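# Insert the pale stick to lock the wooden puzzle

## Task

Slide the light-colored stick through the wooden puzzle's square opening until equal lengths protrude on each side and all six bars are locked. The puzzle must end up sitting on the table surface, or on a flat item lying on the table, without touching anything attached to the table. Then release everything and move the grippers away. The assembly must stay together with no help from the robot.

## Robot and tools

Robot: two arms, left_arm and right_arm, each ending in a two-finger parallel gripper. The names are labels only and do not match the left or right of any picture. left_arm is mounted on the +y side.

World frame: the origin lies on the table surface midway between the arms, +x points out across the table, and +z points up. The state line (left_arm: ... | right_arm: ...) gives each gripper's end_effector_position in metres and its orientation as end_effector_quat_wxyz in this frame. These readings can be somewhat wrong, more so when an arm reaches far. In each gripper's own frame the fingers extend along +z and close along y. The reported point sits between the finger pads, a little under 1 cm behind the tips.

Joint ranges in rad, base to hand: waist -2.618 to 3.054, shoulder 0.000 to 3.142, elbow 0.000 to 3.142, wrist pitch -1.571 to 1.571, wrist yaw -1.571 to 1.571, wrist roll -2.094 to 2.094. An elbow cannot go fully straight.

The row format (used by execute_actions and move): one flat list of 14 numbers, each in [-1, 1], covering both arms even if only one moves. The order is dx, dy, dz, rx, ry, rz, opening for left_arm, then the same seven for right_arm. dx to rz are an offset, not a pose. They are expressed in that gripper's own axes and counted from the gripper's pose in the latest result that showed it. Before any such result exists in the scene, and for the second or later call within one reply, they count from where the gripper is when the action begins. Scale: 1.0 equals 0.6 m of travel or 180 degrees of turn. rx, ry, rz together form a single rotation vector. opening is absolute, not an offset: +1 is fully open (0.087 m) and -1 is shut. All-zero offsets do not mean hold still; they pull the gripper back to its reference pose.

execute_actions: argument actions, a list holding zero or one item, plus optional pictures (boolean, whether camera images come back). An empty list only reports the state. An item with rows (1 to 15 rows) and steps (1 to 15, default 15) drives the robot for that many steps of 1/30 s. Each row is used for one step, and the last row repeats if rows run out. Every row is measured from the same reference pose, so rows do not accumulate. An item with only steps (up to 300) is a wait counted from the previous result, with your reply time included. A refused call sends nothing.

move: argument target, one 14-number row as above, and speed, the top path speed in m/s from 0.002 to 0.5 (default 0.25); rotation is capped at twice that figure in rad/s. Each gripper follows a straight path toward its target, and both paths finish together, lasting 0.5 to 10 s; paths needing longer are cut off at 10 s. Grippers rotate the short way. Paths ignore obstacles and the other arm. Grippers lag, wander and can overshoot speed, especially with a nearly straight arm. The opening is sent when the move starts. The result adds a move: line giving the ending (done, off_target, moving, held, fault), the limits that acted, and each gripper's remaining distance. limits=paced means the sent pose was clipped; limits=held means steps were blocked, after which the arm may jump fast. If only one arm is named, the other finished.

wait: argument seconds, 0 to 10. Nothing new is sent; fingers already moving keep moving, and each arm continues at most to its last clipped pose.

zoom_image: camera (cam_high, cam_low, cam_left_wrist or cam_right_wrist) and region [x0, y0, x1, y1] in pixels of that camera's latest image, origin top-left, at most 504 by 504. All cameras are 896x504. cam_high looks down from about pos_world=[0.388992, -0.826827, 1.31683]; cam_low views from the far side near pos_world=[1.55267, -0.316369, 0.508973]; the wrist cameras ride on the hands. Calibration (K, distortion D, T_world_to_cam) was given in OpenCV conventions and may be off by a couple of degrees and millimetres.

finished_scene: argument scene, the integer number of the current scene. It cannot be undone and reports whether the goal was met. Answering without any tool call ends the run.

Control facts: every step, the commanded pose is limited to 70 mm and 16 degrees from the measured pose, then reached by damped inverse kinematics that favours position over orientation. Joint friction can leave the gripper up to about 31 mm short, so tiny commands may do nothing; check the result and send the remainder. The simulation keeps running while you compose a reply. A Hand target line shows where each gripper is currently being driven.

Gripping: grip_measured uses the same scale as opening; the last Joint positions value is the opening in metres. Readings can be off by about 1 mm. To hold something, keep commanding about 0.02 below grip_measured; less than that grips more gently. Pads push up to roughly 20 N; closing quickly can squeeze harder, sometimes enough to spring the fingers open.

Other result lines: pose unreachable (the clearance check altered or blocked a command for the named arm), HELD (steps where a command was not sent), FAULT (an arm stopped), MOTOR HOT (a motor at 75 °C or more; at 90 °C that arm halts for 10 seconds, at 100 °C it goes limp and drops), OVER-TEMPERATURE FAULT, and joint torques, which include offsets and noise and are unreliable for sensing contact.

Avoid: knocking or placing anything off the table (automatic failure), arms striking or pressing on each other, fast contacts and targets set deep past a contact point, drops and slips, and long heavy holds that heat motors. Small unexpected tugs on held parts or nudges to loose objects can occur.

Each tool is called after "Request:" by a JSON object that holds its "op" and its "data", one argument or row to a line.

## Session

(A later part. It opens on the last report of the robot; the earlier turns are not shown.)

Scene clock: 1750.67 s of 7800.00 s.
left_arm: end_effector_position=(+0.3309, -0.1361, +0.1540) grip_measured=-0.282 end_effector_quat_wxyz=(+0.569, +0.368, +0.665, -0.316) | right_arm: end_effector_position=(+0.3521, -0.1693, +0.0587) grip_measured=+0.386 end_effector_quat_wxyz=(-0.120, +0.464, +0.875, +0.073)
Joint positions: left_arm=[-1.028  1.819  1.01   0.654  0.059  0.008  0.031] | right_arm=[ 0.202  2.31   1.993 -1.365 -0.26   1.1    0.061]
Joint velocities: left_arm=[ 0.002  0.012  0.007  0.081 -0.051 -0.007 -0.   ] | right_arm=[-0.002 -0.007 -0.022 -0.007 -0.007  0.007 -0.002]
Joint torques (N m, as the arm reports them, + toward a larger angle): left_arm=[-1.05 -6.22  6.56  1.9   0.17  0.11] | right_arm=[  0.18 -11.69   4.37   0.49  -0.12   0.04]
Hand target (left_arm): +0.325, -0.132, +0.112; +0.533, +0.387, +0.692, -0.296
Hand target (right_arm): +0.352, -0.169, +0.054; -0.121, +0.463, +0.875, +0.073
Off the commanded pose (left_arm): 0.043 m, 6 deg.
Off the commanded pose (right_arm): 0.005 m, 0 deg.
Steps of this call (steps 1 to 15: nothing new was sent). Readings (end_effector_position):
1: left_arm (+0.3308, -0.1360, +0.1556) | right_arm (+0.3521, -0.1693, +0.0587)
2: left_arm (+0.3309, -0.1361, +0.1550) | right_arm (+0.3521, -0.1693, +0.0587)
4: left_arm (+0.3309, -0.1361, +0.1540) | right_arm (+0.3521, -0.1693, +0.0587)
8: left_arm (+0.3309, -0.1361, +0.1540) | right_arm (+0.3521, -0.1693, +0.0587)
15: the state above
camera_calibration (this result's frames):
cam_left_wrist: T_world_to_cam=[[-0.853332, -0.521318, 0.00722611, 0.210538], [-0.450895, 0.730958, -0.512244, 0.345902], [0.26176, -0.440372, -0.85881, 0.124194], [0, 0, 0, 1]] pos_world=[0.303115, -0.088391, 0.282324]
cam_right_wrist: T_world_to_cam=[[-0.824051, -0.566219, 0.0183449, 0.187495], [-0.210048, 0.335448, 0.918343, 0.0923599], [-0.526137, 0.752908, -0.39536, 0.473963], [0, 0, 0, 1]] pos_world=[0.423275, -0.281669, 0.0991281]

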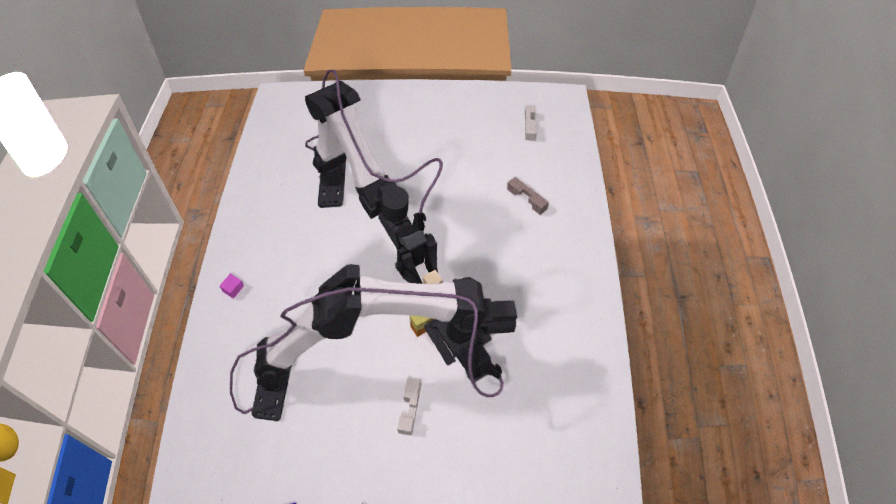

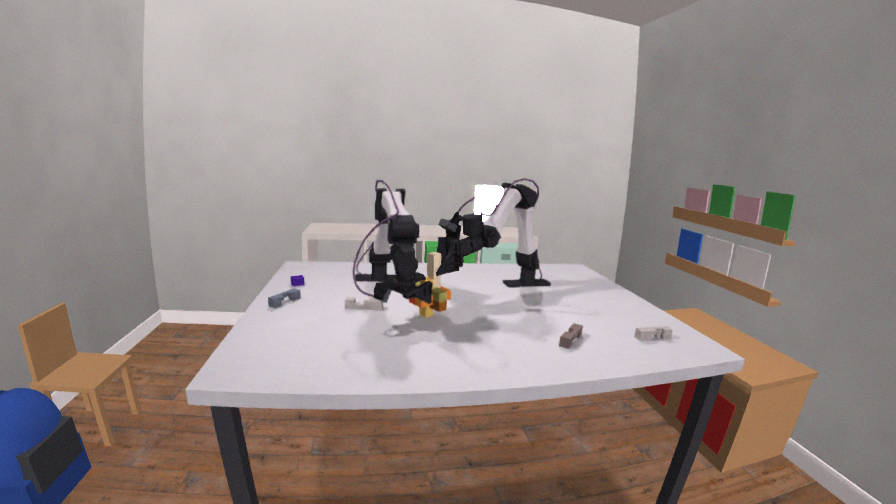

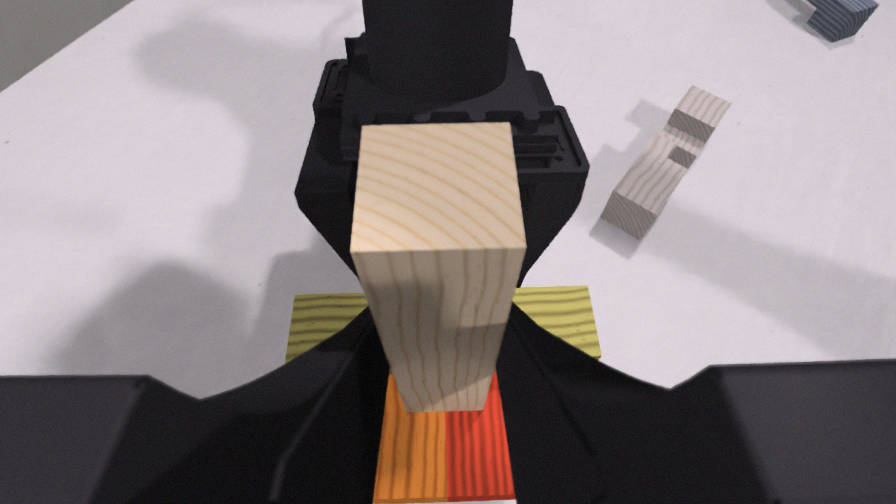

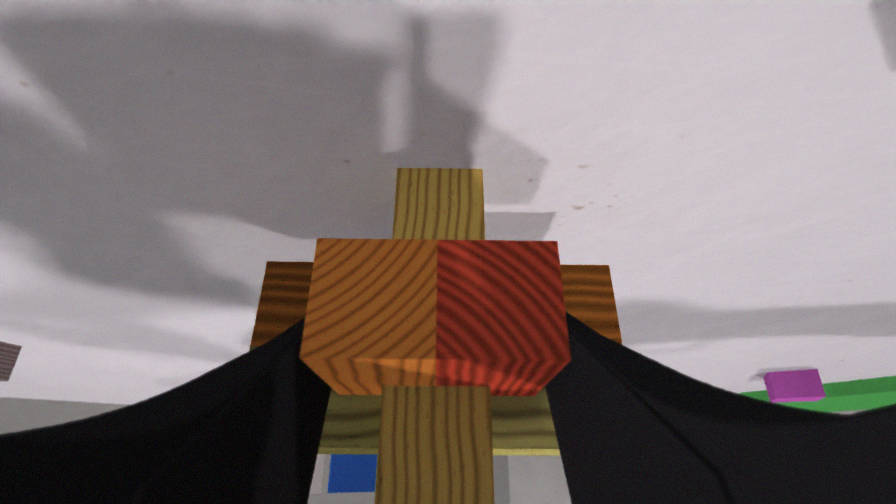

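Request:
{"op": "execute_actions", "data": {
  "actions": [
    {"rows":[[0.05,-0.0043,0.006,0.0016,0.02,0.002,-0.33,-0.0023,0,0.008,0,0,0,0.355],[0.032,-0.0043,0.0045,0.0016,0.01,0.002,-0.33,-0.0023,0,0.008,0,0,0,0.355],[0.0152,-0.0043,0.003,0.0016,0.001,0.002,-0.33,-0.0023,0,0.008,0,0,0,0.355],[0.0154,-0.0043,0.0027,0.0016,0,0.002,-0.33,-0.0023,0,0.008,0,0,0,0.355],[0.0156,-0.0043,0.0024,0.0016,-0.001,0.002,-0.33,-0.0023,0,0.008,0,0,0,0.355],[0.0158,-0.0043,0.0021,0.0016,-0.002,0.002,-0.33,-0.0023,0,0.008,0,0,0,0.355],[0.016,-0.0043,0.0018,0.0016,-0.0031,0.002,-0.33,-0.0023,0,0.008,0,0,0,0.355],[0.0162,-0.0043,0.0015,0.0016,-0.0041,0.002,-0.33,-0.0023,0,0.008,0,0,0,0.355],[0.0165,-0.0043,0.0012,0.0016,-0.0051,0.002,-0.33,-0.0023,0,0.008,0,0,0,0.355],[0.0167,-0.0043,0.001,0.0016,-0.0061,0.002,-0.33,-0.0023,0,0.008,0,0,0,0.355],[0.0169,-0.0043,0.0007,0.0016,-0.0071,0.002,-0.33,-0.0023,0,0.008,0,0,0,0.355],[0.0171,-0.0043,0.0004,0.0016,-0.0082,0.002,-0.33,-0.0023,0,0.008,0,0,0,0.355],[0.0173,-0.0043,0.0001,0.0016,-0.0092,0.002,-0.33,-0.0023,0,0.008,0,0,0,0.355],[0.0175,-0.0043,-0.0002,0.0016,-0.0102,0.002,-0.33,-0.0023,0,0.008,0,0,0,0.355]],"steps":15}
  ],
  "pictures": false
}}

Request:
{"op": "wait", "data": {
  "seconds": 0.6
}}

Request:
{"op": "zoom_image", "data": {
  "camera": "cam_left_wrist",
  "region": [375, 345, 515, 445]
}}

Scene clock: 1768.03 s of 7800.00 s.
left_arm: end_effector_position=(+0.3299, -0.1347, +0.1550) grip_measured=-0.282 end_effector_quat_wxyz=(+0.579, +0.363, +0.656, -0.320) | right_arm: end_effector_position=(+0.3521, -0.1691, +0.0588) grip_measured=+0.386 end_effector_quat_wxyz=(-0.120, +0.464, +0.875, +0.074)
Joint positions: left_arm=[-1.028  1.819  0.982  0.711  0.059  0.008  0.031] | right_arm=[ 0.202  2.31   1.993 -1.365 -0.261  1.1    0.061]
Joint velocities: left_arm=[ 0.012  0.002 -0.076  0.154 -0.022 -0.022 -0.   ] | right_arm=[-0.022 -0.007 -0.012 -0.007  0.022  0.007 -0.001]
Joint torques (N m, as the arm reports them, + toward a larger angle): left_arm=[-0.62 -8.    6.48  2.62  0.25  0.06] | right_arm=[ -0.24 -11.63   4.36   0.49  -0.11   0.07]
Hand target (left_arm): +0.328, -0.136, +0.144; +0.579, +0.366, +0.654, -0.321
Hand target (right_arm): +0.352, -0.169, +0.054; -0.120, +0.463, +0.875, +0.073
Off the commanded pose (left_arm): 0.012 m, 0 deg.
Off the commanded pose (right_arm): 0.005 m, 0 deg.
MOTOR HOT: a motor of the right arm reached 75 °C. Now the hottest motor of the right arm, joint 2 (shoulder), reports 75 °C. The controller's stop level is 90 °C. To cool a motor, set the load down, stop pushing, or move to a pose that needs little force.
Steps of this call (steps 1 to 90: nothing new was sent; then 13.87 s passed at rest; steps 91 to 105: all 15 steps of this action). Readings (end_effector_position):
91: left_arm (+0.3310, -0.1363, +0.1546) | right_arm (+0.3521, -0.1693, +0.0587)
92: left_arm (+0.3311, -0.1364, +0.1550) | right_arm (+0.3521, -0.1693, +0.0587)
94: left_arm (+0.3312, -0.1365, +0.1555) | right_arm (+0.3521, -0.1694, +0.0587)
98: left_arm (+0.3309, -0.1362, +0.1553) | right_arm (+0.3521, -0.1694, +0.0587)
105: the state above

Scene clock: 1768.63 s of 7800.00 s.
left_arm: end_effector_position=(+0.3301, -0.1349, +0.1553) grip_measured=-0.282 end_effector_quat_wxyz=(+0.581, +0.362, +0.654, -0.322) | right_arm: end_effector_position=(+0.3521, -0.1691, +0.0588) grip_measured=+0.386 end_effector_quat_wxyz=(-0.120, +0.464, +0.875, +0.074)
Joint positions: left_arm=[-1.028  1.822  0.977  0.727  0.059  0.008  0.031] | right_arm=[ 0.202  2.31   1.993 -1.365 -0.261  1.1    0.061]
Joint velocities: left_arm=[-0.007  0.002  0.017  0.022 -0.051  0.022  0.001] | right_arm=[-0.002 -0.002 -0.012 -0.007  0.022 -0.037 -0.   ]
Joint torques (N m, as the arm reports them, + toward a larger angle): left_arm=[-0.53 -8.22  6.47  2.72  0.2   0.02] | right_arm=[ -0.12 -11.72   4.33   0.48  -0.08   0.01]
Hand target (left_arm): +0.328, -0.136, +0.144; +0.579, +0.366, +0.654, -0.321
Hand target (right_arm): +0.352, -0.169, +0.054; -0.120, +0.463, +0.875, +0.073
Off the commanded pose (left_arm): 0.012 m, 0 deg.
Off the commanded pose (right_arm): 0.005 m, 0 deg.
MOTOR HOT: still on. Now the hottest motor of the right arm, joint 2 (shoulder), reports 75 °C; the controller's stop level is 90 °C.
Steps of this call (steps 1 to 18: nothing new was sent). Readings (end_effector_position):
1: left_arm (+0.3298, -0.1346, +0.1551) | right_arm (+0.3521, -0.1691, +0.0588)
2: left_arm (+0.3299, -0.1347, +0.1551) | right_arm (+0.3521, -0.1691, +0.0588)
4: left_arm (+0.3301, -0.1349, +0.1551) | right_arm (+0.3521, -0.1691, +0.0588)
8: left_arm (+0.3301, -0.1350, +0.1552) | right_arm (+0.3521, -0.1691, +0.0588)
18: the state above
camera_calibration (this result's frames):
cam_left_wrist: T_world_to_cam=[[-0.85346, -0.521138, 0.00460256, 0.2109], [-0.439447, 0.714872, -0.543916, 0.344227], [0.280165, -0.466233, -0.839127, 0.113362], [0, 0, 0, 1]] pos_world=[0.299504, -0.0833174, 0.281385]
cam_right_wrist: T_world_to_cam=[[-0.82412, -0.566134, 0.0178387, 0.187653], [-0.209859, 0.334441, 0.918754, 0.0919496], [-0.526104, 0.75342, -0.394428, 0.473874], [0, 0, 0, 1]] pos_world=[0.423252, -0.281541, 0.0990824]

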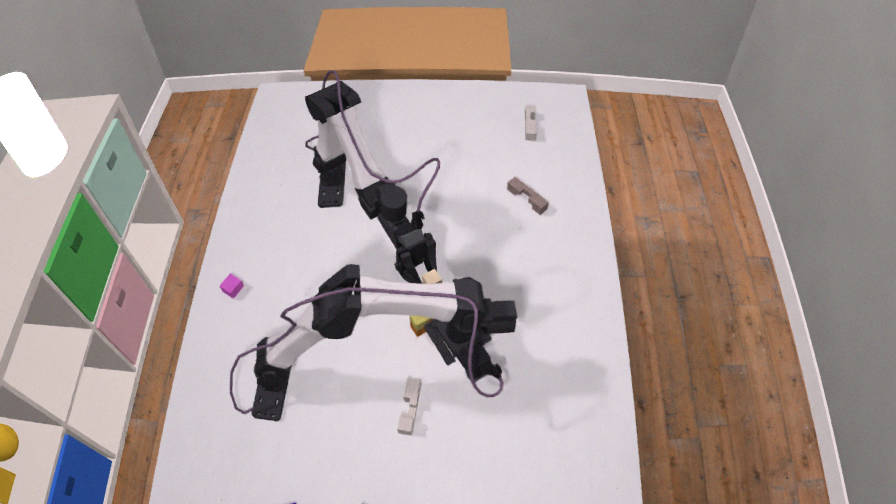

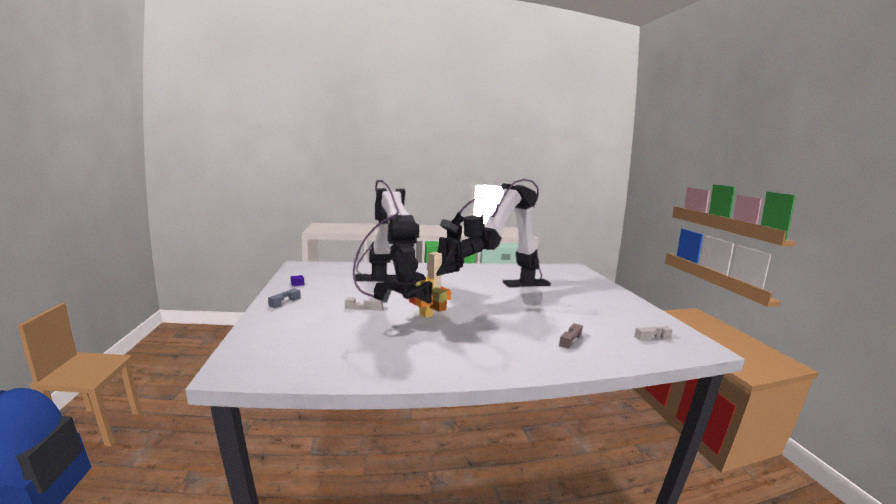

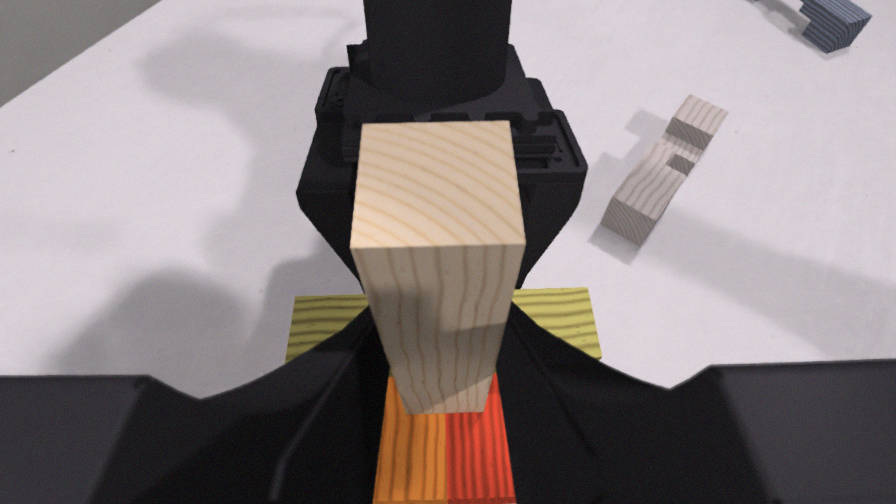

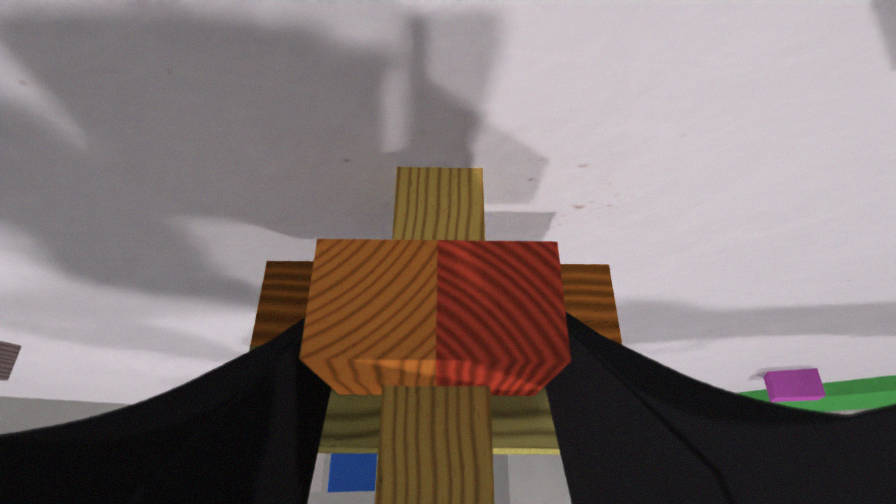

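Region (375, 345, 515, 445) of cam_left_wrist's 896x504 image, scaled by 3.600, with more detail than that image has; it fills the top 360 rows of this view, and the rest is white.

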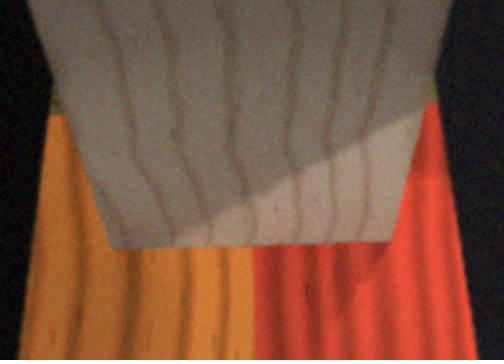

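Request:
{"op": "execute_actions", "data": {
  "actions": [
    {"rows":[[0.0118,-0.0043,0.004,0,0.0016,0.002,-0.33,-0.003,0,0.011,0,0,0,0.355],[0.0118,-0.0043,0.004,-0.0015,0.0016,0.002,-0.33,-0.004,0,0.014,0,0,0,0.355],[0.0118,-0.0043,0.004,-0.003,0.0016,0.002,-0.33,-0.005,0,0.017,0,0,0,0.355],[0.0118,-0.0043,0.004,-0.004,0.0016,0.002,-0.33,-0.0055,0,0.019,0,0,0,0.355],[0.0118,-0.0043,0.004,-0.005,0.0016,0.002,-0.33,-0.0055,0,0.019,0,0,0,0.355],[0.0118,-0.0043,0.004,-0.006,0.0016,0.002,-0.33,-0.0055,0,0.019,0,0,0,0.355],[0.0118,-0.0043,0.004,-0.0067,0.0016,0.002,-0.33,-0.0055,0,0.019,0,0,0,0.355],[0.0118,-0.0043,0.004,-0.0074,0.0016,0.002,-0.33,-0.0055,0,0.019,0,0,0,0.355],[0.0118,-0.0043,0.004,-0.0081,0.0016,0.002,-0.33,-0.0055,0,0.019,0,0,0,0.355],[0.0118,-0.0043,0.004,-0.0088,0.0016,0.002,-0.33,-0.0055,0,0.019,0,0,0,0.355]],"steps":15}
  ],
  "pictures": false
}}

Request:
{"op": "wait", "data": {
  "seconds": 0.5
}}

Request:
{"op": "zoom_image", "data": {
  "camera": "cam_left_wrist",
  "region": [375, 345, 515, 445]
}}

Scene clock: 1791.17 s of 7800.00 s.
left_arm: end_effector_position=(+0.3295, -0.1355, +0.1552) grip_measured=-0.282 end_effector_quat_wxyz=(+0.585, +0.357, +0.656, -0.315) | right_arm: end_effector_position=(+0.3517, -0.1692, +0.0582) grip_measured=+0.386 end_effector_quat_wxyz=(-0.121, +0.461, +0.876, +0.074)
Joint positions: left_arm=[-1.039  1.822  0.977  0.727  0.029  0.008  0.031] | right_arm=[ 0.202  2.31   1.99  -1.363 -0.262  1.095  0.061]
Joint velocities: left_arm=[ 0.012  0.012 -0.002 -0.037 -0.051  0.066 -0.   ] | right_arm=[ 0.007 -0.017 -0.012  0.007 -0.037  0.022  0.001]
Joint torques (N m, as the arm reports them, + toward a larger angle): left_arm=[-1.28 -8.28  7.36  2.56  0.07  0.  ] | right_arm=[  0.12 -11.21   3.11   0.71  -0.2    0.09]
Hand target (left_arm): +0.329, -0.137, +0.148; +0.586, +0.357, +0.658, -0.310
Hand target (right_arm): +0.352, -0.169, +0.047; -0.121, +0.463, +0.875, +0.073
Off the commanded pose (left_arm): 0.008 m, 1 deg.
Off the commanded pose (right_arm): 0.011 m, 0 deg.
MOTOR HOT: still on. Now the hottest motor of the right arm, joint 2 (shoulder), reports 75 °C; the controller's stop level is 90 °C.
Steps of this call (steps 1 to 90: nothing new was sent; then 19.03 s passed at rest; steps 91 to 105: all 15 steps of this action). Readings (end_effector_position):
91: left_arm (+0.3301, -0.1349, +0.1553) | right_arm (+0.3521, -0.1691, +0.0588)
92: left_arm (+0.3302, -0.1349, +0.1552) | right_arm (+0.3521, -0.1691, +0.0588)
94: left_arm (+0.3301, -0.1350, +0.1552) | right_arm (+0.3519, -0.1691, +0.0584)
98: left_arm (+0.3299, -0.1352, +0.1552) | right_arm (+0.3518, -0.1691, +0.0583)
105: the state above

Scene clock: 1791.67 s of 7800.00 s.
left_arm: end_effector_position=(+0.3295, -0.1355, +0.1552) grip_measured=-0.282 end_effector_quat_wxyz=(+0.585, +0.357, +0.657, -0.315) | right_arm: end_effector_position=(+0.3517, -0.1692, +0.0582) grip_measured=+0.386 end_effector_quat_wxyz=(-0.121, +0.461, +0.876, +0.074)
Joint positions: left_arm=[-1.039  1.822  0.977  0.727  0.028  0.008  0.031] | right_arm=[ 0.202  2.31   1.99  -1.363 -0.262  1.094  0.061]
Joint velocities: left_arm=[-0.012  0.002  0.017 -0.037  0.037 -0.007 -0.   ] | right_arm=[-0.007  0.012 -0.012 -0.007 -0.007  0.051 -0.   ]
Joint torques (N m, as the arm reports them, + toward a larger angle): left_arm=[-1.19 -8.24  7.43  2.55  0.    0.  ] | right_arm=[  0.02 -11.25   3.04   0.78  -0.1    0.16]
Hand target (left_arm): +0.329, -0.137, +0.148; +0.586, +0.357, +0.658, -0.310
Hand target (right_arm): +0.352, -0.169, +0.047; -0.121, +0.463, +0.875, +0.073
Off the commanded pose (left_arm): 0.008 m, 1 deg.
Off the commanded pose (right_arm): 0.011 m, 0 deg.
MOTOR HOT: still on. Now the hottest motor of the right arm, joint 2 (shoulder), reports 75 °C; the controller's stop level is 90 °C.
Steps of this call (steps 1 to 15: nothing new was sent). Readings (end_effector_position):
1: left_arm (+0.3296, -0.1355, +0.1552) | right_arm (+0.3517, -0.1692, +0.0582)
2: left_arm (+0.3296, -0.1354, +0.1552) | right_arm (+0.3517, -0.1692, +0.0582)
4: left_arm (+0.3294, -0.1355, +0.1552) | right_arm (+0.3517, -0.1692, +0.0582)
8: left_arm (+0.3295, -0.1355, +0.1552) | right_arm (+0.3517, -0.1692, +0.0582)
15: the state above
camera_calibration (this result's frames):
cam_left_wrist: T_world_to_cam=[[-0.843486, -0.53715, 0.00103141, 0.205227], [-0.451272, 0.707589, -0.543756, 0.347254], [0.291349, -0.459116, -0.839243, 0.110532], [0, 0, 0, 1]] pos_world=[0.297609, -0.084728, 0.281373]
cam_right_wrist: T_world_to_cam=[[-0.820646, -0.571212, 0.0160304, 0.185353], [-0.212893, 0.331651, 0.919067, 0.0930142], [-0.530299, 0.750816, -0.393775, 0.474476], [0, 0, 0, 1]] pos_world=[0.423525, -0.281217, 0.0983795]

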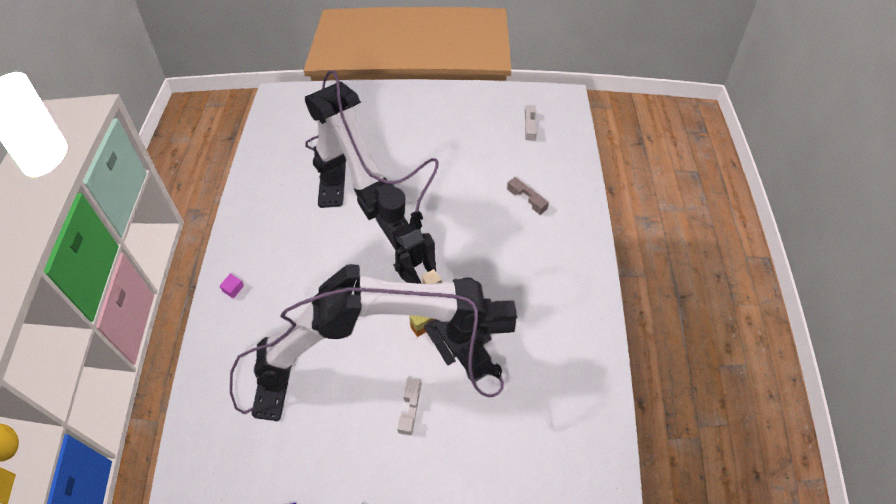

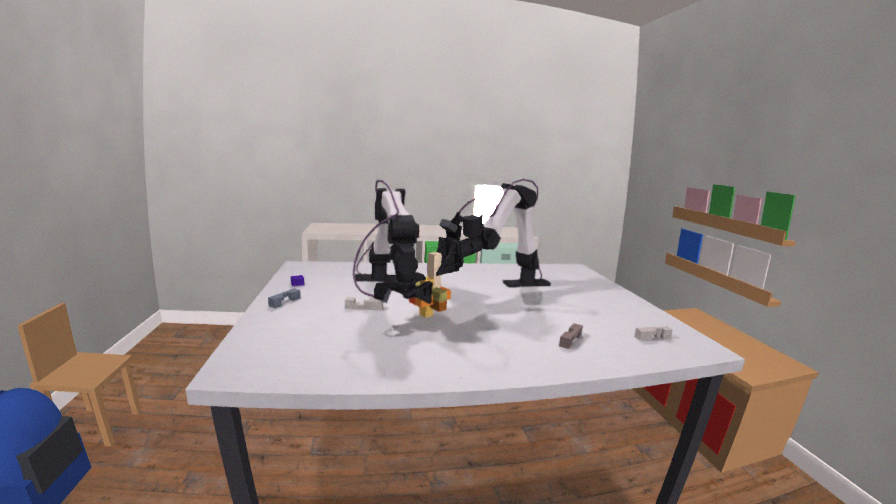

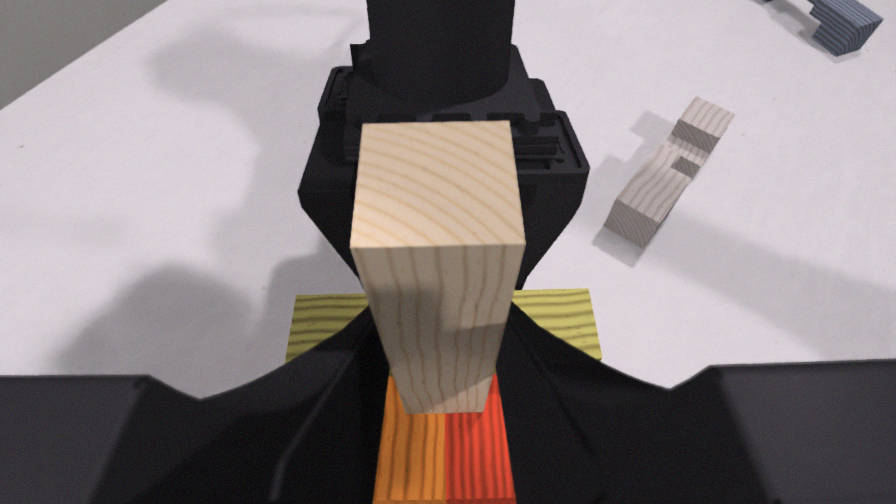

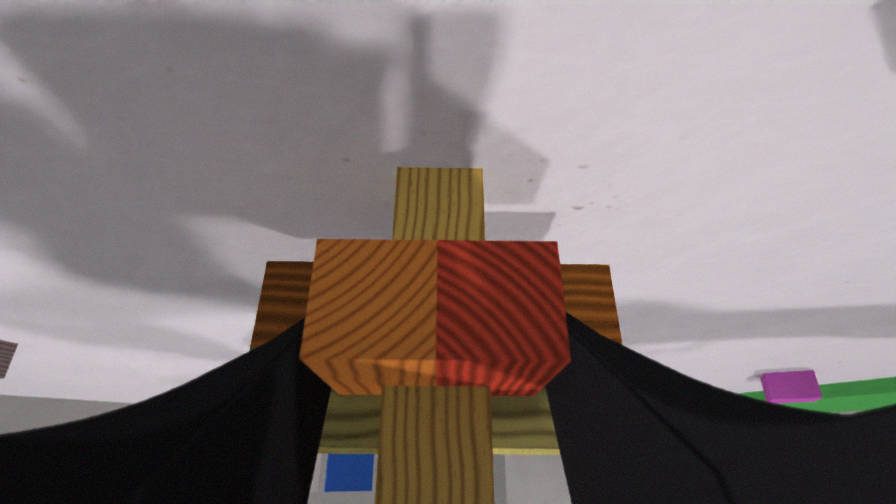

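Region (375, 345, 515, 445) of cam_left_wrist's 896x504 image, scaled by 3.600, with more detail than that image has; it fills the top 360 rows of this view, and the rest is white.

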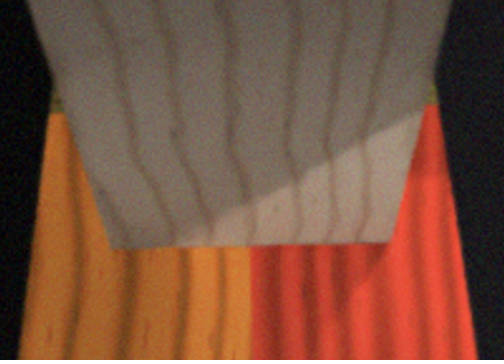

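Request:
{"op": "execute_actions", "data": {
  "actions": [
    {"rows":[[0.009,-0.003,0.0048,-0.003,-0.0006,0.001,-0.33,-0.0055,0,0.019,0,0,0,0.355],[0.006,-0.003,0.0056,-0.003,-0.003,0.001,-0.33,-0.0055,0,0.019,0,0,0,0.355],[0.005,-0.003,0.0059,-0.003,-0.0037,0.001,-0.33,-0.0055,0,0.019,0,0,0,0.355],[0.004,-0.003,0.0061,-0.003,-0.0045,0.001,-0.33,-0.0055,0,0.019,0,0,0,0.355],[0.003,-0.003,0.0064,-0.003,-0.0052,0.001,-0.33,-0.0055,0,0.019,0,0,0,0.355],[0.002,-0.003,0.0067,-0.003,-0.006,0.001,-0.33,-0.0055,0,0.019,0,0,0,0.355],[0.0012,-0.003,0.0069,-0.003,-0.0067,0.001,-0.33,-0.0055,0,0.019,0,0,0,0.355]],"steps":15}
  ]
}}

Request:
{"op": "zoom_image", "data": {
  "camera": "cam_left_wrist",
  "region": [375, 345, 515, 445]
}}

Scene clock: 1803.27 s of 7800.00 s.
left_arm: end_effector_position=(+0.3295, -0.1355, +0.1554) grip_measured=-0.282 end_effector_quat_wxyz=(+0.585, +0.357, +0.656, -0.315) | right_arm: end_effector_position=(+0.3518, -0.1692, +0.0582) grip_measured=+0.386 end_effector_quat_wxyz=(-0.120, +0.460, +0.876, +0.074)
Joint positions: left_arm=[-1.039  1.822  0.977  0.728  0.028  0.008  0.031] | right_arm=[ 0.202  2.31   1.99  -1.363 -0.262  1.093  0.061]
Joint velocities: left_arm=[ 0.007 -0.002  0.012 -0.095  0.022 -0.007 -0.   ] | right_arm=[ 0.002 -0.007  0.002  0.051  0.051 -0.007  0.   ]
Joint torques (N m, as the arm reports them, + toward a larger angle): left_arm=[-1.17 -7.99  7.79  2.82  0.03 -0.01] | right_arm=[ -0.05 -11.54   2.67   0.72  -0.11   0.02]
Hand target (left_arm): +0.330, -0.140, +0.154; +0.594, +0.352, +0.652, -0.315
Hand target (right_arm): +0.352, -0.169, +0.047; -0.121, +0.461, +0.876, +0.074
Off the commanded pose (left_arm): 0.005 m, 1 deg.
Off the commanded pose (right_arm): 0.012 m, 0 deg.
MOTOR HOT: still on. Now the hottest motor of the right arm, joint 2 (shoulder), reports 75 °C; the controller's stop level is 90 °C.
Steps of this call (steps 1 to 90: nothing new was sent; then 8.10 s passed at rest; steps 91 to 105: all 15 steps of this action). Readings (end_effector_position):
91: left_arm (+0.3295, -0.1355, +0.1552) | right_arm (+0.3518, -0.1692, +0.0582)
92: left_arm (+0.3295, -0.1355, +0.1552) | right_arm (+0.3518, -0.1692, +0.0582)
94: left_arm (+0.3295, -0.1355, +0.1552) | right_arm (+0.3518, -0.1692, +0.0582)
98: left_arm (+0.3295, -0.1355, +0.1554) | right_arm (+0.3518, -0.1692, +0.0582)
105: the state above
camera_calibration (this result's frames):
cam_left_wrist: T_world_to_cam=[[-0.843487, -0.537149, 0.00100088, 0.205234], [-0.451036, 0.707248, -0.544396, 0.347375], [0.291714, -0.459642, -0.838828, 0.110402], [0, 0, 0, 1]] pos_world=[0.297585, -0.0846931, 0.281512]
cam_right_wrist: T_world_to_cam=[[-0.820028, -0.572117, 0.0153703, 0.185052], [-0.213858, 0.331217, 0.918999, 0.0933157], [-0.530866, 0.750318, -0.393959, 0.474631], [0, 0, 0, 1]] pos_world=[0.423669, -0.281161, 0.098384]

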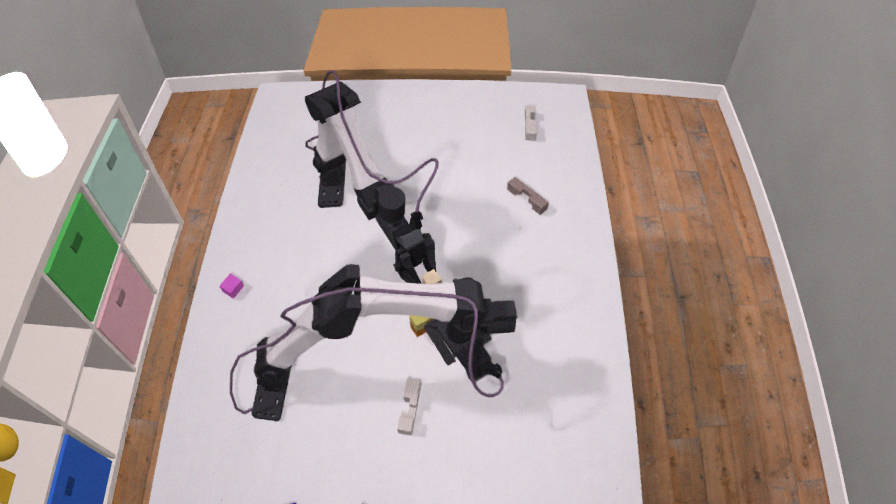

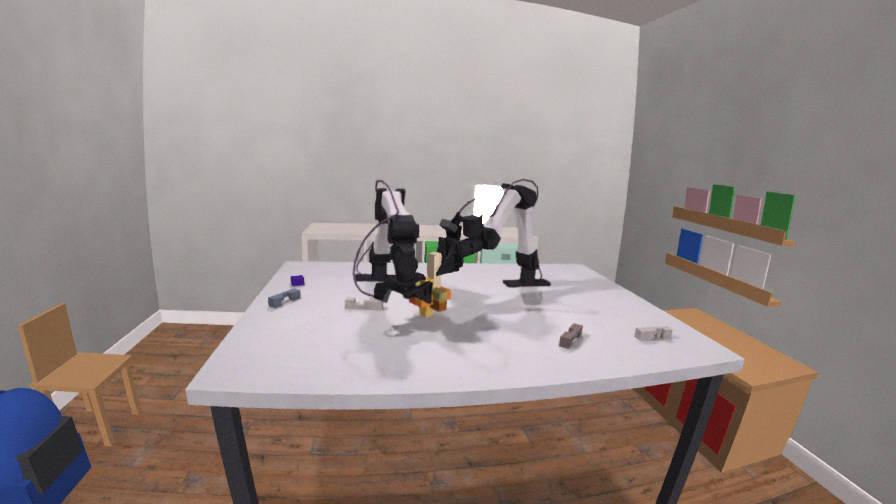

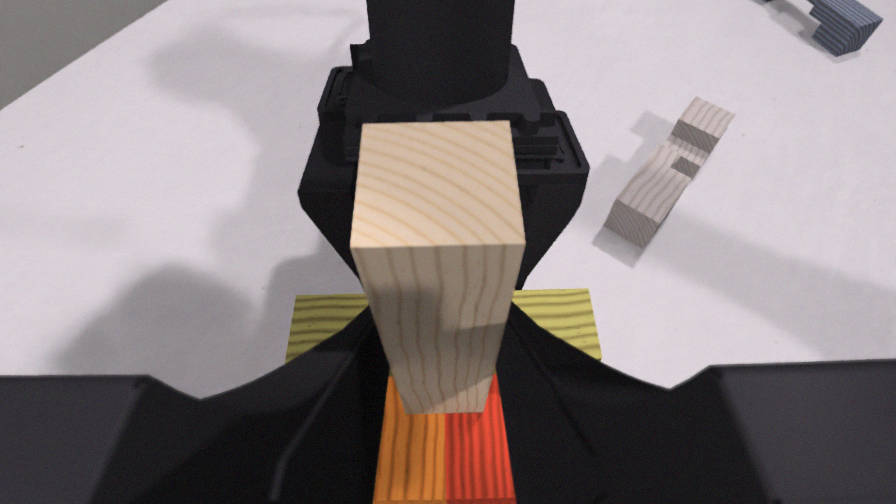

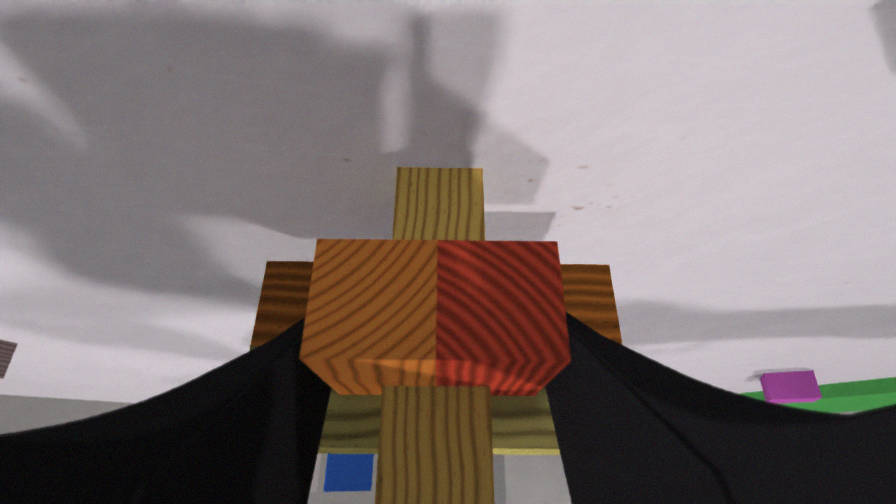

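Region (375, 345, 515, 445) of cam_left_wrist's 896x504 image, scaled by 3.600, with more detail than that image has; it fills the top 360 rows of this view, and the rest is white.

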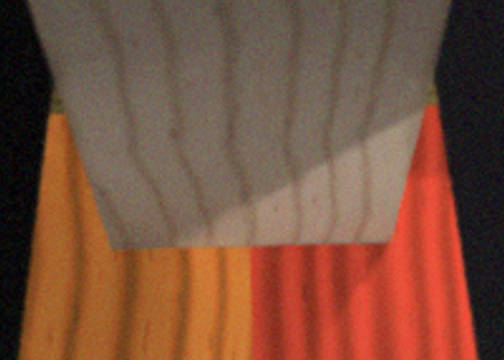

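Request:
{"op": "execute_actions", "data": {
  "actions": []
}}

Scene clock: 1819.30 s of 7800.00 s.
left_arm: end_effector_position=(+0.3295, -0.1355, +0.1554) grip_measured=-0.282 end_effector_quat_wxyz=(+0.585, +0.357, +0.656, -0.315) | right_arm: end_effector_position=(+0.3518, -0.1692, +0.0582) grip_measured=+0.386 end_effector_quat_wxyz=(-0.120, +0.460, +0.876, +0.074)
Joint positions: left_arm=[-1.039  1.822  0.977  0.728  0.028  0.008  0.031] | right_arm=[ 0.202  2.31   1.99  -1.363 -0.262  1.093  0.061]
Joint velocities: left_arm=[-0.002 -0.012 -0.007  0.037  0.022  0.051 -0.   ] | right_arm=[-0.002 -0.007 -0.007  0.095 -0.051  0.051  0.001]
Joint torques (N m, as the arm reports them, + toward a larger angle): left_arm=[-1.36 -8.18  7.77  2.82  0.05  0.06] | right_arm=[  0.05 -11.48   2.91   0.78  -0.15   0.03]
Hand target (left_arm): +0.330, -0.140, +0.154; +0.594, +0.352, +0.652, -0.315
Hand target (right_arm): +0.352, -0.169, +0.047; -0.121, +0.461, +0.876, +0.074
Off the commanded pose (left_arm): 0.005 m, 1 deg.
Off the commanded pose (right_arm): 0.012 m, 0 deg.
MOTOR HOT: still on. Now the hottest motor of the right arm, joint 2 (shoulder), reports 74 °C; the controller's stop level is 90 °C.
Steps of this call (steps 1 to 90: nothing new was sent; then 13.03 s passed at rest). Readings (end_effector_position):
1: left_arm (+0.3295, -0.1355, +0.1554) | right_arm (+0.3518, -0.1692, +0.0582)
2: left_arm (+0.3295, -0.1355, +0.1554) | right_arm (+0.3518, -0.1692, +0.0582)
4: left_arm (+0.3295, -0.1355, +0.1554) | right_arm (+0.3518, -0.1692, +0.0582)
8: left_arm (+0.3295, -0.1355, +0.1554) | right_arm (+0.3518, -0.1692, +0.0582)
90: the state above
camera_calibration (this result's frames):
cam_left_wrist: T_world_to_cam=[[-0.843487, -0.537149, 0.00100088, 0.205234], [-0.451036, 0.707248, -0.544396, 0.347375], [0.291714, -0.459642, -0.838828, 0.110402], [0, 0, 0, 1]] pos_world=[0.297585, -0.0846931, 0.281512]
cam_right_wrist: T_world_to_cam=[[-0.820028, -0.572117, 0.0153703, 0.185052], [-0.213858, 0.331217, 0.918999, 0.0933157], [-0.530866, 0.750318, -0.393959, 0.474631], [0, 0, 0, 1]] pos_world=[0.423669, -0.281161, 0.098384]

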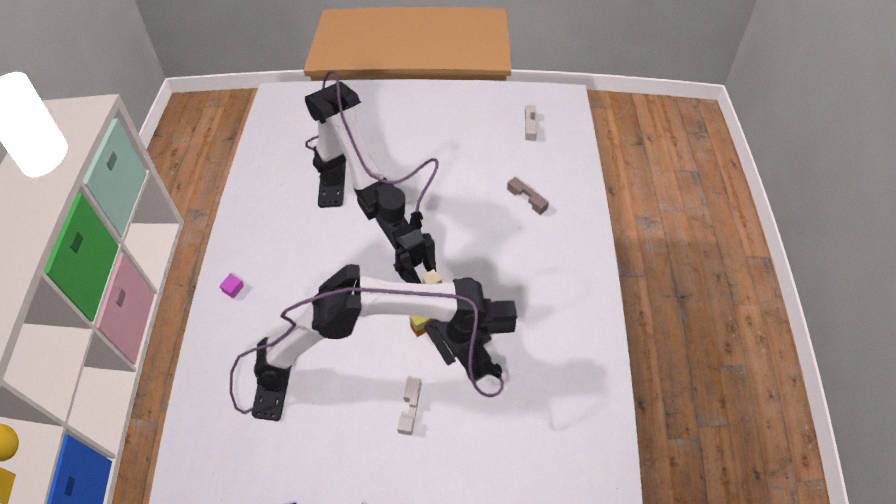

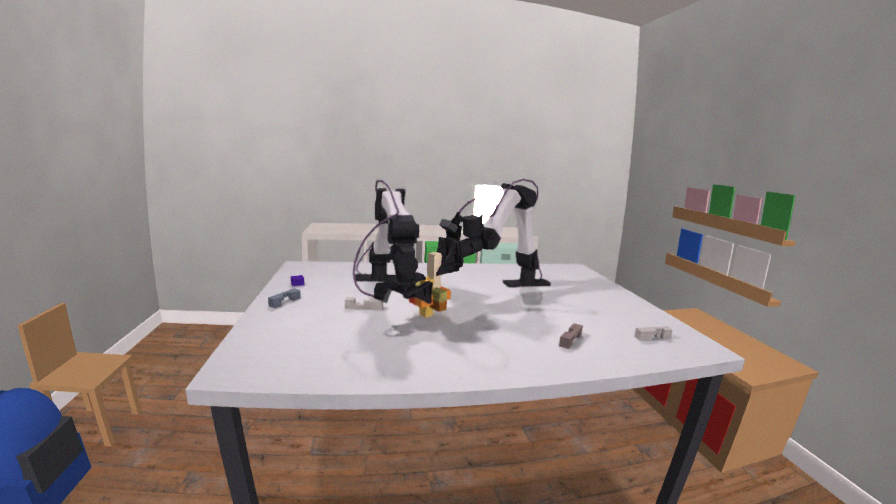

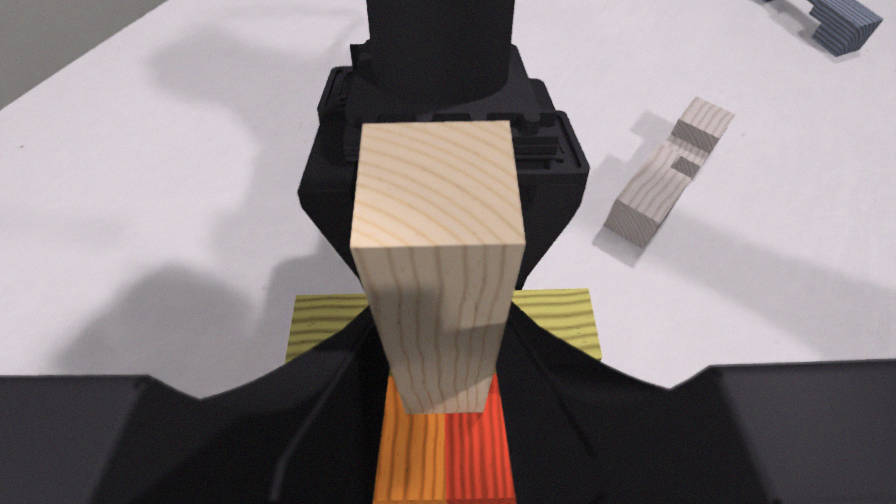

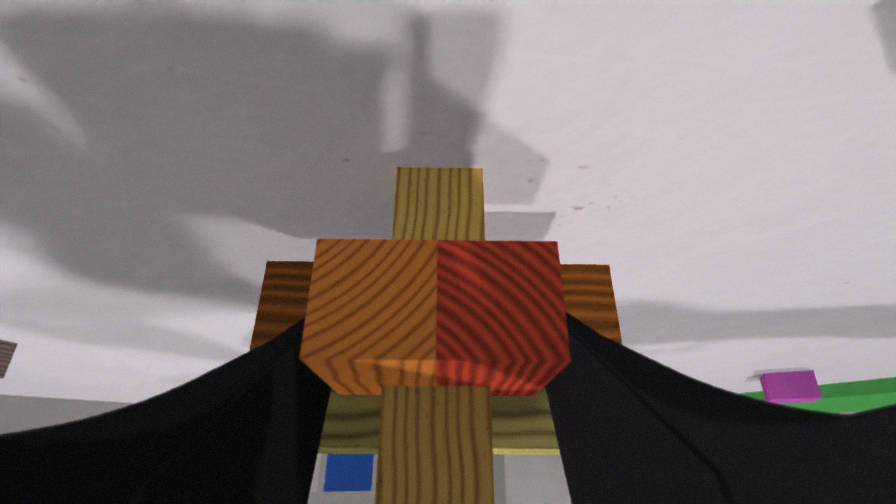

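Request:
{"op": "execute_actions", "data": {
  "actions": [
    {"rows": [[-0.006,0,0.0017,0,-0.0048,0,-0.31,-0.0023,0,0.008,0,0,0,0.355],[-0.006,0,0.0017,0,-0.0048,0,-0.30,-0.0023,0,0.008,0,0,0,0.355],[-0.006,0,0.0017,0,-0.0048,0,-0.295,-0.0023,0,0.008,0,0,0,0.355],[-0.006,0,0.0017,0,-0.0048,0,-0.291,-0.0023,0,0.008,0,0,0,0.355],[0.005,0,0.003,0,-0.002,0,-0.291,-0.0023,0,0.008,0,0,0,0.355],[0.012,0,0.0035,0,-0.001,0,-0.291,-0.0023,0,0.008,0,0,0,0.355],[0.018,0,0.004,0,0.001,0,-0.291,-0.0023,0,0.008,0,0,0,0.355],[0.024,0,0.0045,0,0.002,0,-0.291,-0.0023,0,0.008,0,0,0,0.355],[0.029,0,0.005,0,0.003,0,-0.291,-0.0023,0,0.008,0,0,0,0.355],[0.033,0,0.0053,0,0.004,0,-0.291,-0.0023,0,0.008,0,0,0,0.355],[0.037,0,0.0056,0,0.0045,0,-0.291,-0.0023,0,0.008,0,0,0,0.355],[0.040,0,0.0058,0,0.005,0,-0.291,-0.0023,0,0.008,0,0,0,0.355]], "steps": 15}
  ]
}}

Scene clock: 1851.57 s of 7800.00 s.
left_arm: end_effector_position=(+0.3316, -0.1385, +0.1556) grip_measured=-0.282 end_effector_quat_wxyz=(+0.593, +0.354, +0.650, -0.319) | right_arm: end_effector_position=(+0.3522, -0.1702, +0.0583) grip_measured=+0.386 end_effector_quat_wxyz=(-0.120, +0.461, +0.876, +0.075)
Joint positions: left_arm=[-1.039  1.841  0.977  0.769  0.028  0.008  0.031] | right_arm=[ 0.198  2.31   1.99  -1.362 -0.263  1.093  0.061]
Joint velocities: left_arm=[ 0.007  0.022  0.007  0.022 -0.037 -0.037 -0.001] | right_arm=[ 0.002  0.002  0.012  0.037  0.022 -0.022  0.001]
Joint torques (N m, as the arm reports them, + toward a larger angle): left_arm=[-0.27 -7.48  5.47  2.4   0.18  0.03] | right_arm=[  0.17 -11.7    4.21   0.49  -0.11   0.01]
Hand target (left_arm): +0.330, -0.135, +0.132; +0.580, +0.360, +0.661, -0.312
Hand target (right_arm): +0.352, -0.169, +0.053; -0.120, +0.460, +0.876, +0.074
Off the commanded pose (left_arm): 0.025 m, 2 deg.
Off the commanded pose (right_arm): 0.005 m, 0 deg.
MOTOR HOT: still on. Now the hottest motor of the right arm, joint 2 (shoulder), reports 74 °C; the controller's stop level is 90 °C.
Steps of this call (steps 1 to 90: nothing new was sent; then 28.77 s passed at rest; steps 91 to 105: all 15 steps of this action). Readings (end_effector_position):
91: left_arm (+0.3295, -0.1355, +0.1554) | right_arm (+0.3518, -0.1692, +0.0582)
92: left_arm (+0.3295, -0.1355, +0.1554) | right_arm (+0.3518, -0.1692, +0.0582)
94: left_arm (+0.3295, -0.1355, +0.1554) | right_arm (+0.3518, -0.1692, +0.0582)
98: left_arm (+0.3296, -0.1357, +0.1550) | right_arm (+0.3518, -0.1692, +0.0582)
105: the state above
camera_calibration (this result's frames):
cam_left_wrist: T_world_to_cam=[[-0.843494, -0.537139, 0.000115239, 0.205519], [-0.444048, 0.697188, -0.562806, 0.349626], [0.302225, -0.474775, -0.826589, 0.101099], [0, 0, 0, 1]] pos_world=[0.29805, -0.0853631, 0.280315]
cam_right_wrist: T_world_to_cam=[[-0.821846, -0.569525, 0.0145165, 0.186014], [-0.213008, 0.330812, 0.919343, 0.0932914], [-0.52839, 0.752466, -0.39319, 0.475114], [0, 0, 0, 1]] pos_world=[0.423793, -0.282429, 0.0983428]

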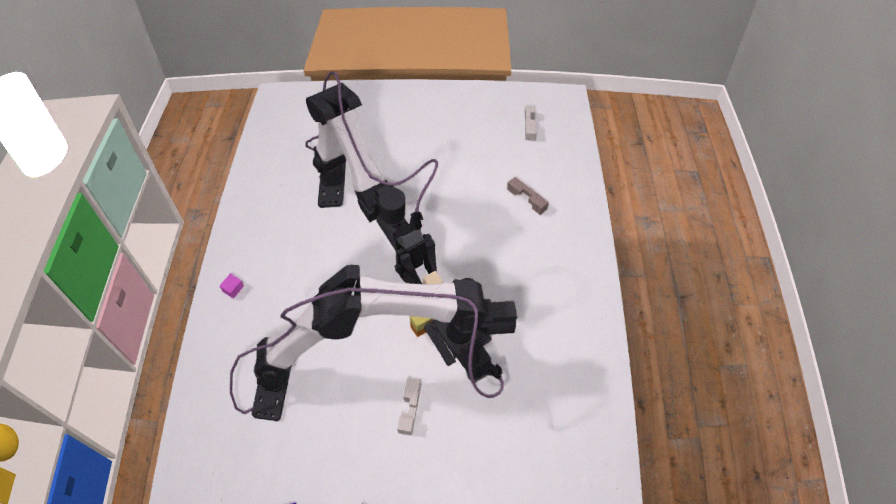

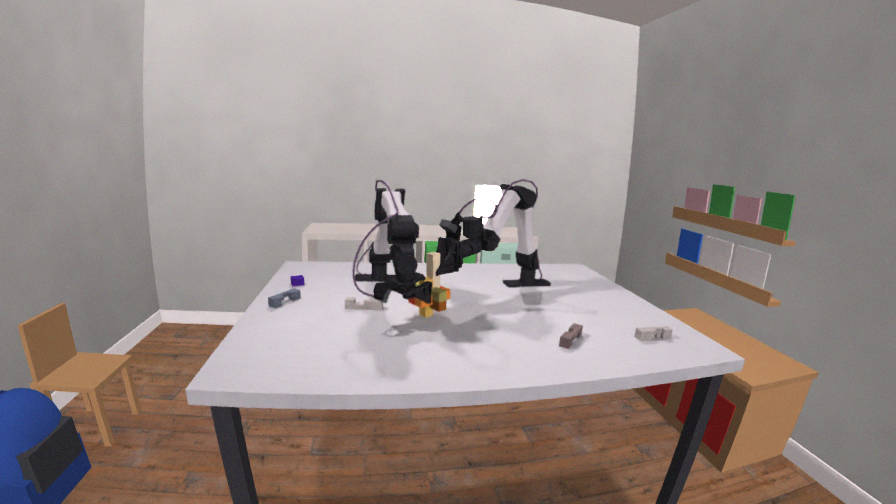

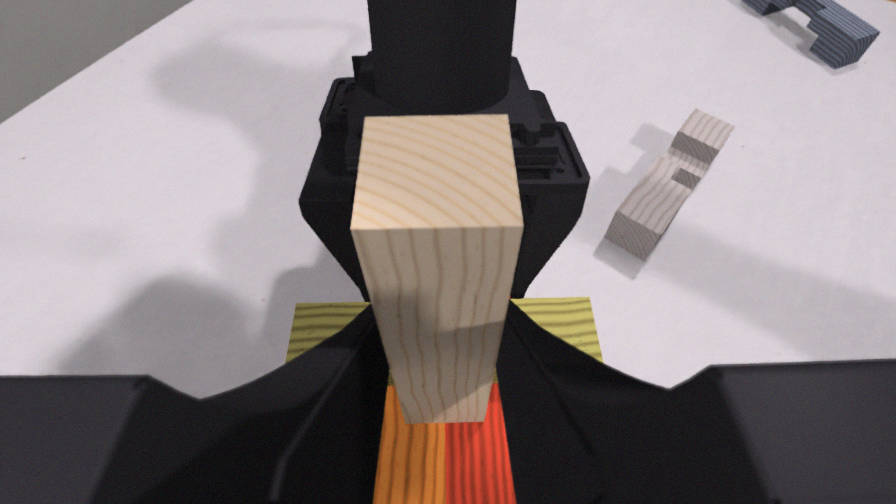

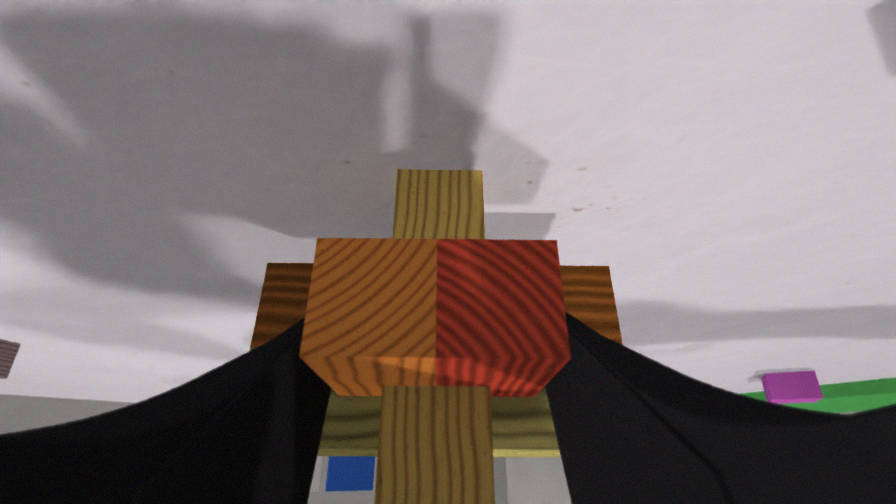

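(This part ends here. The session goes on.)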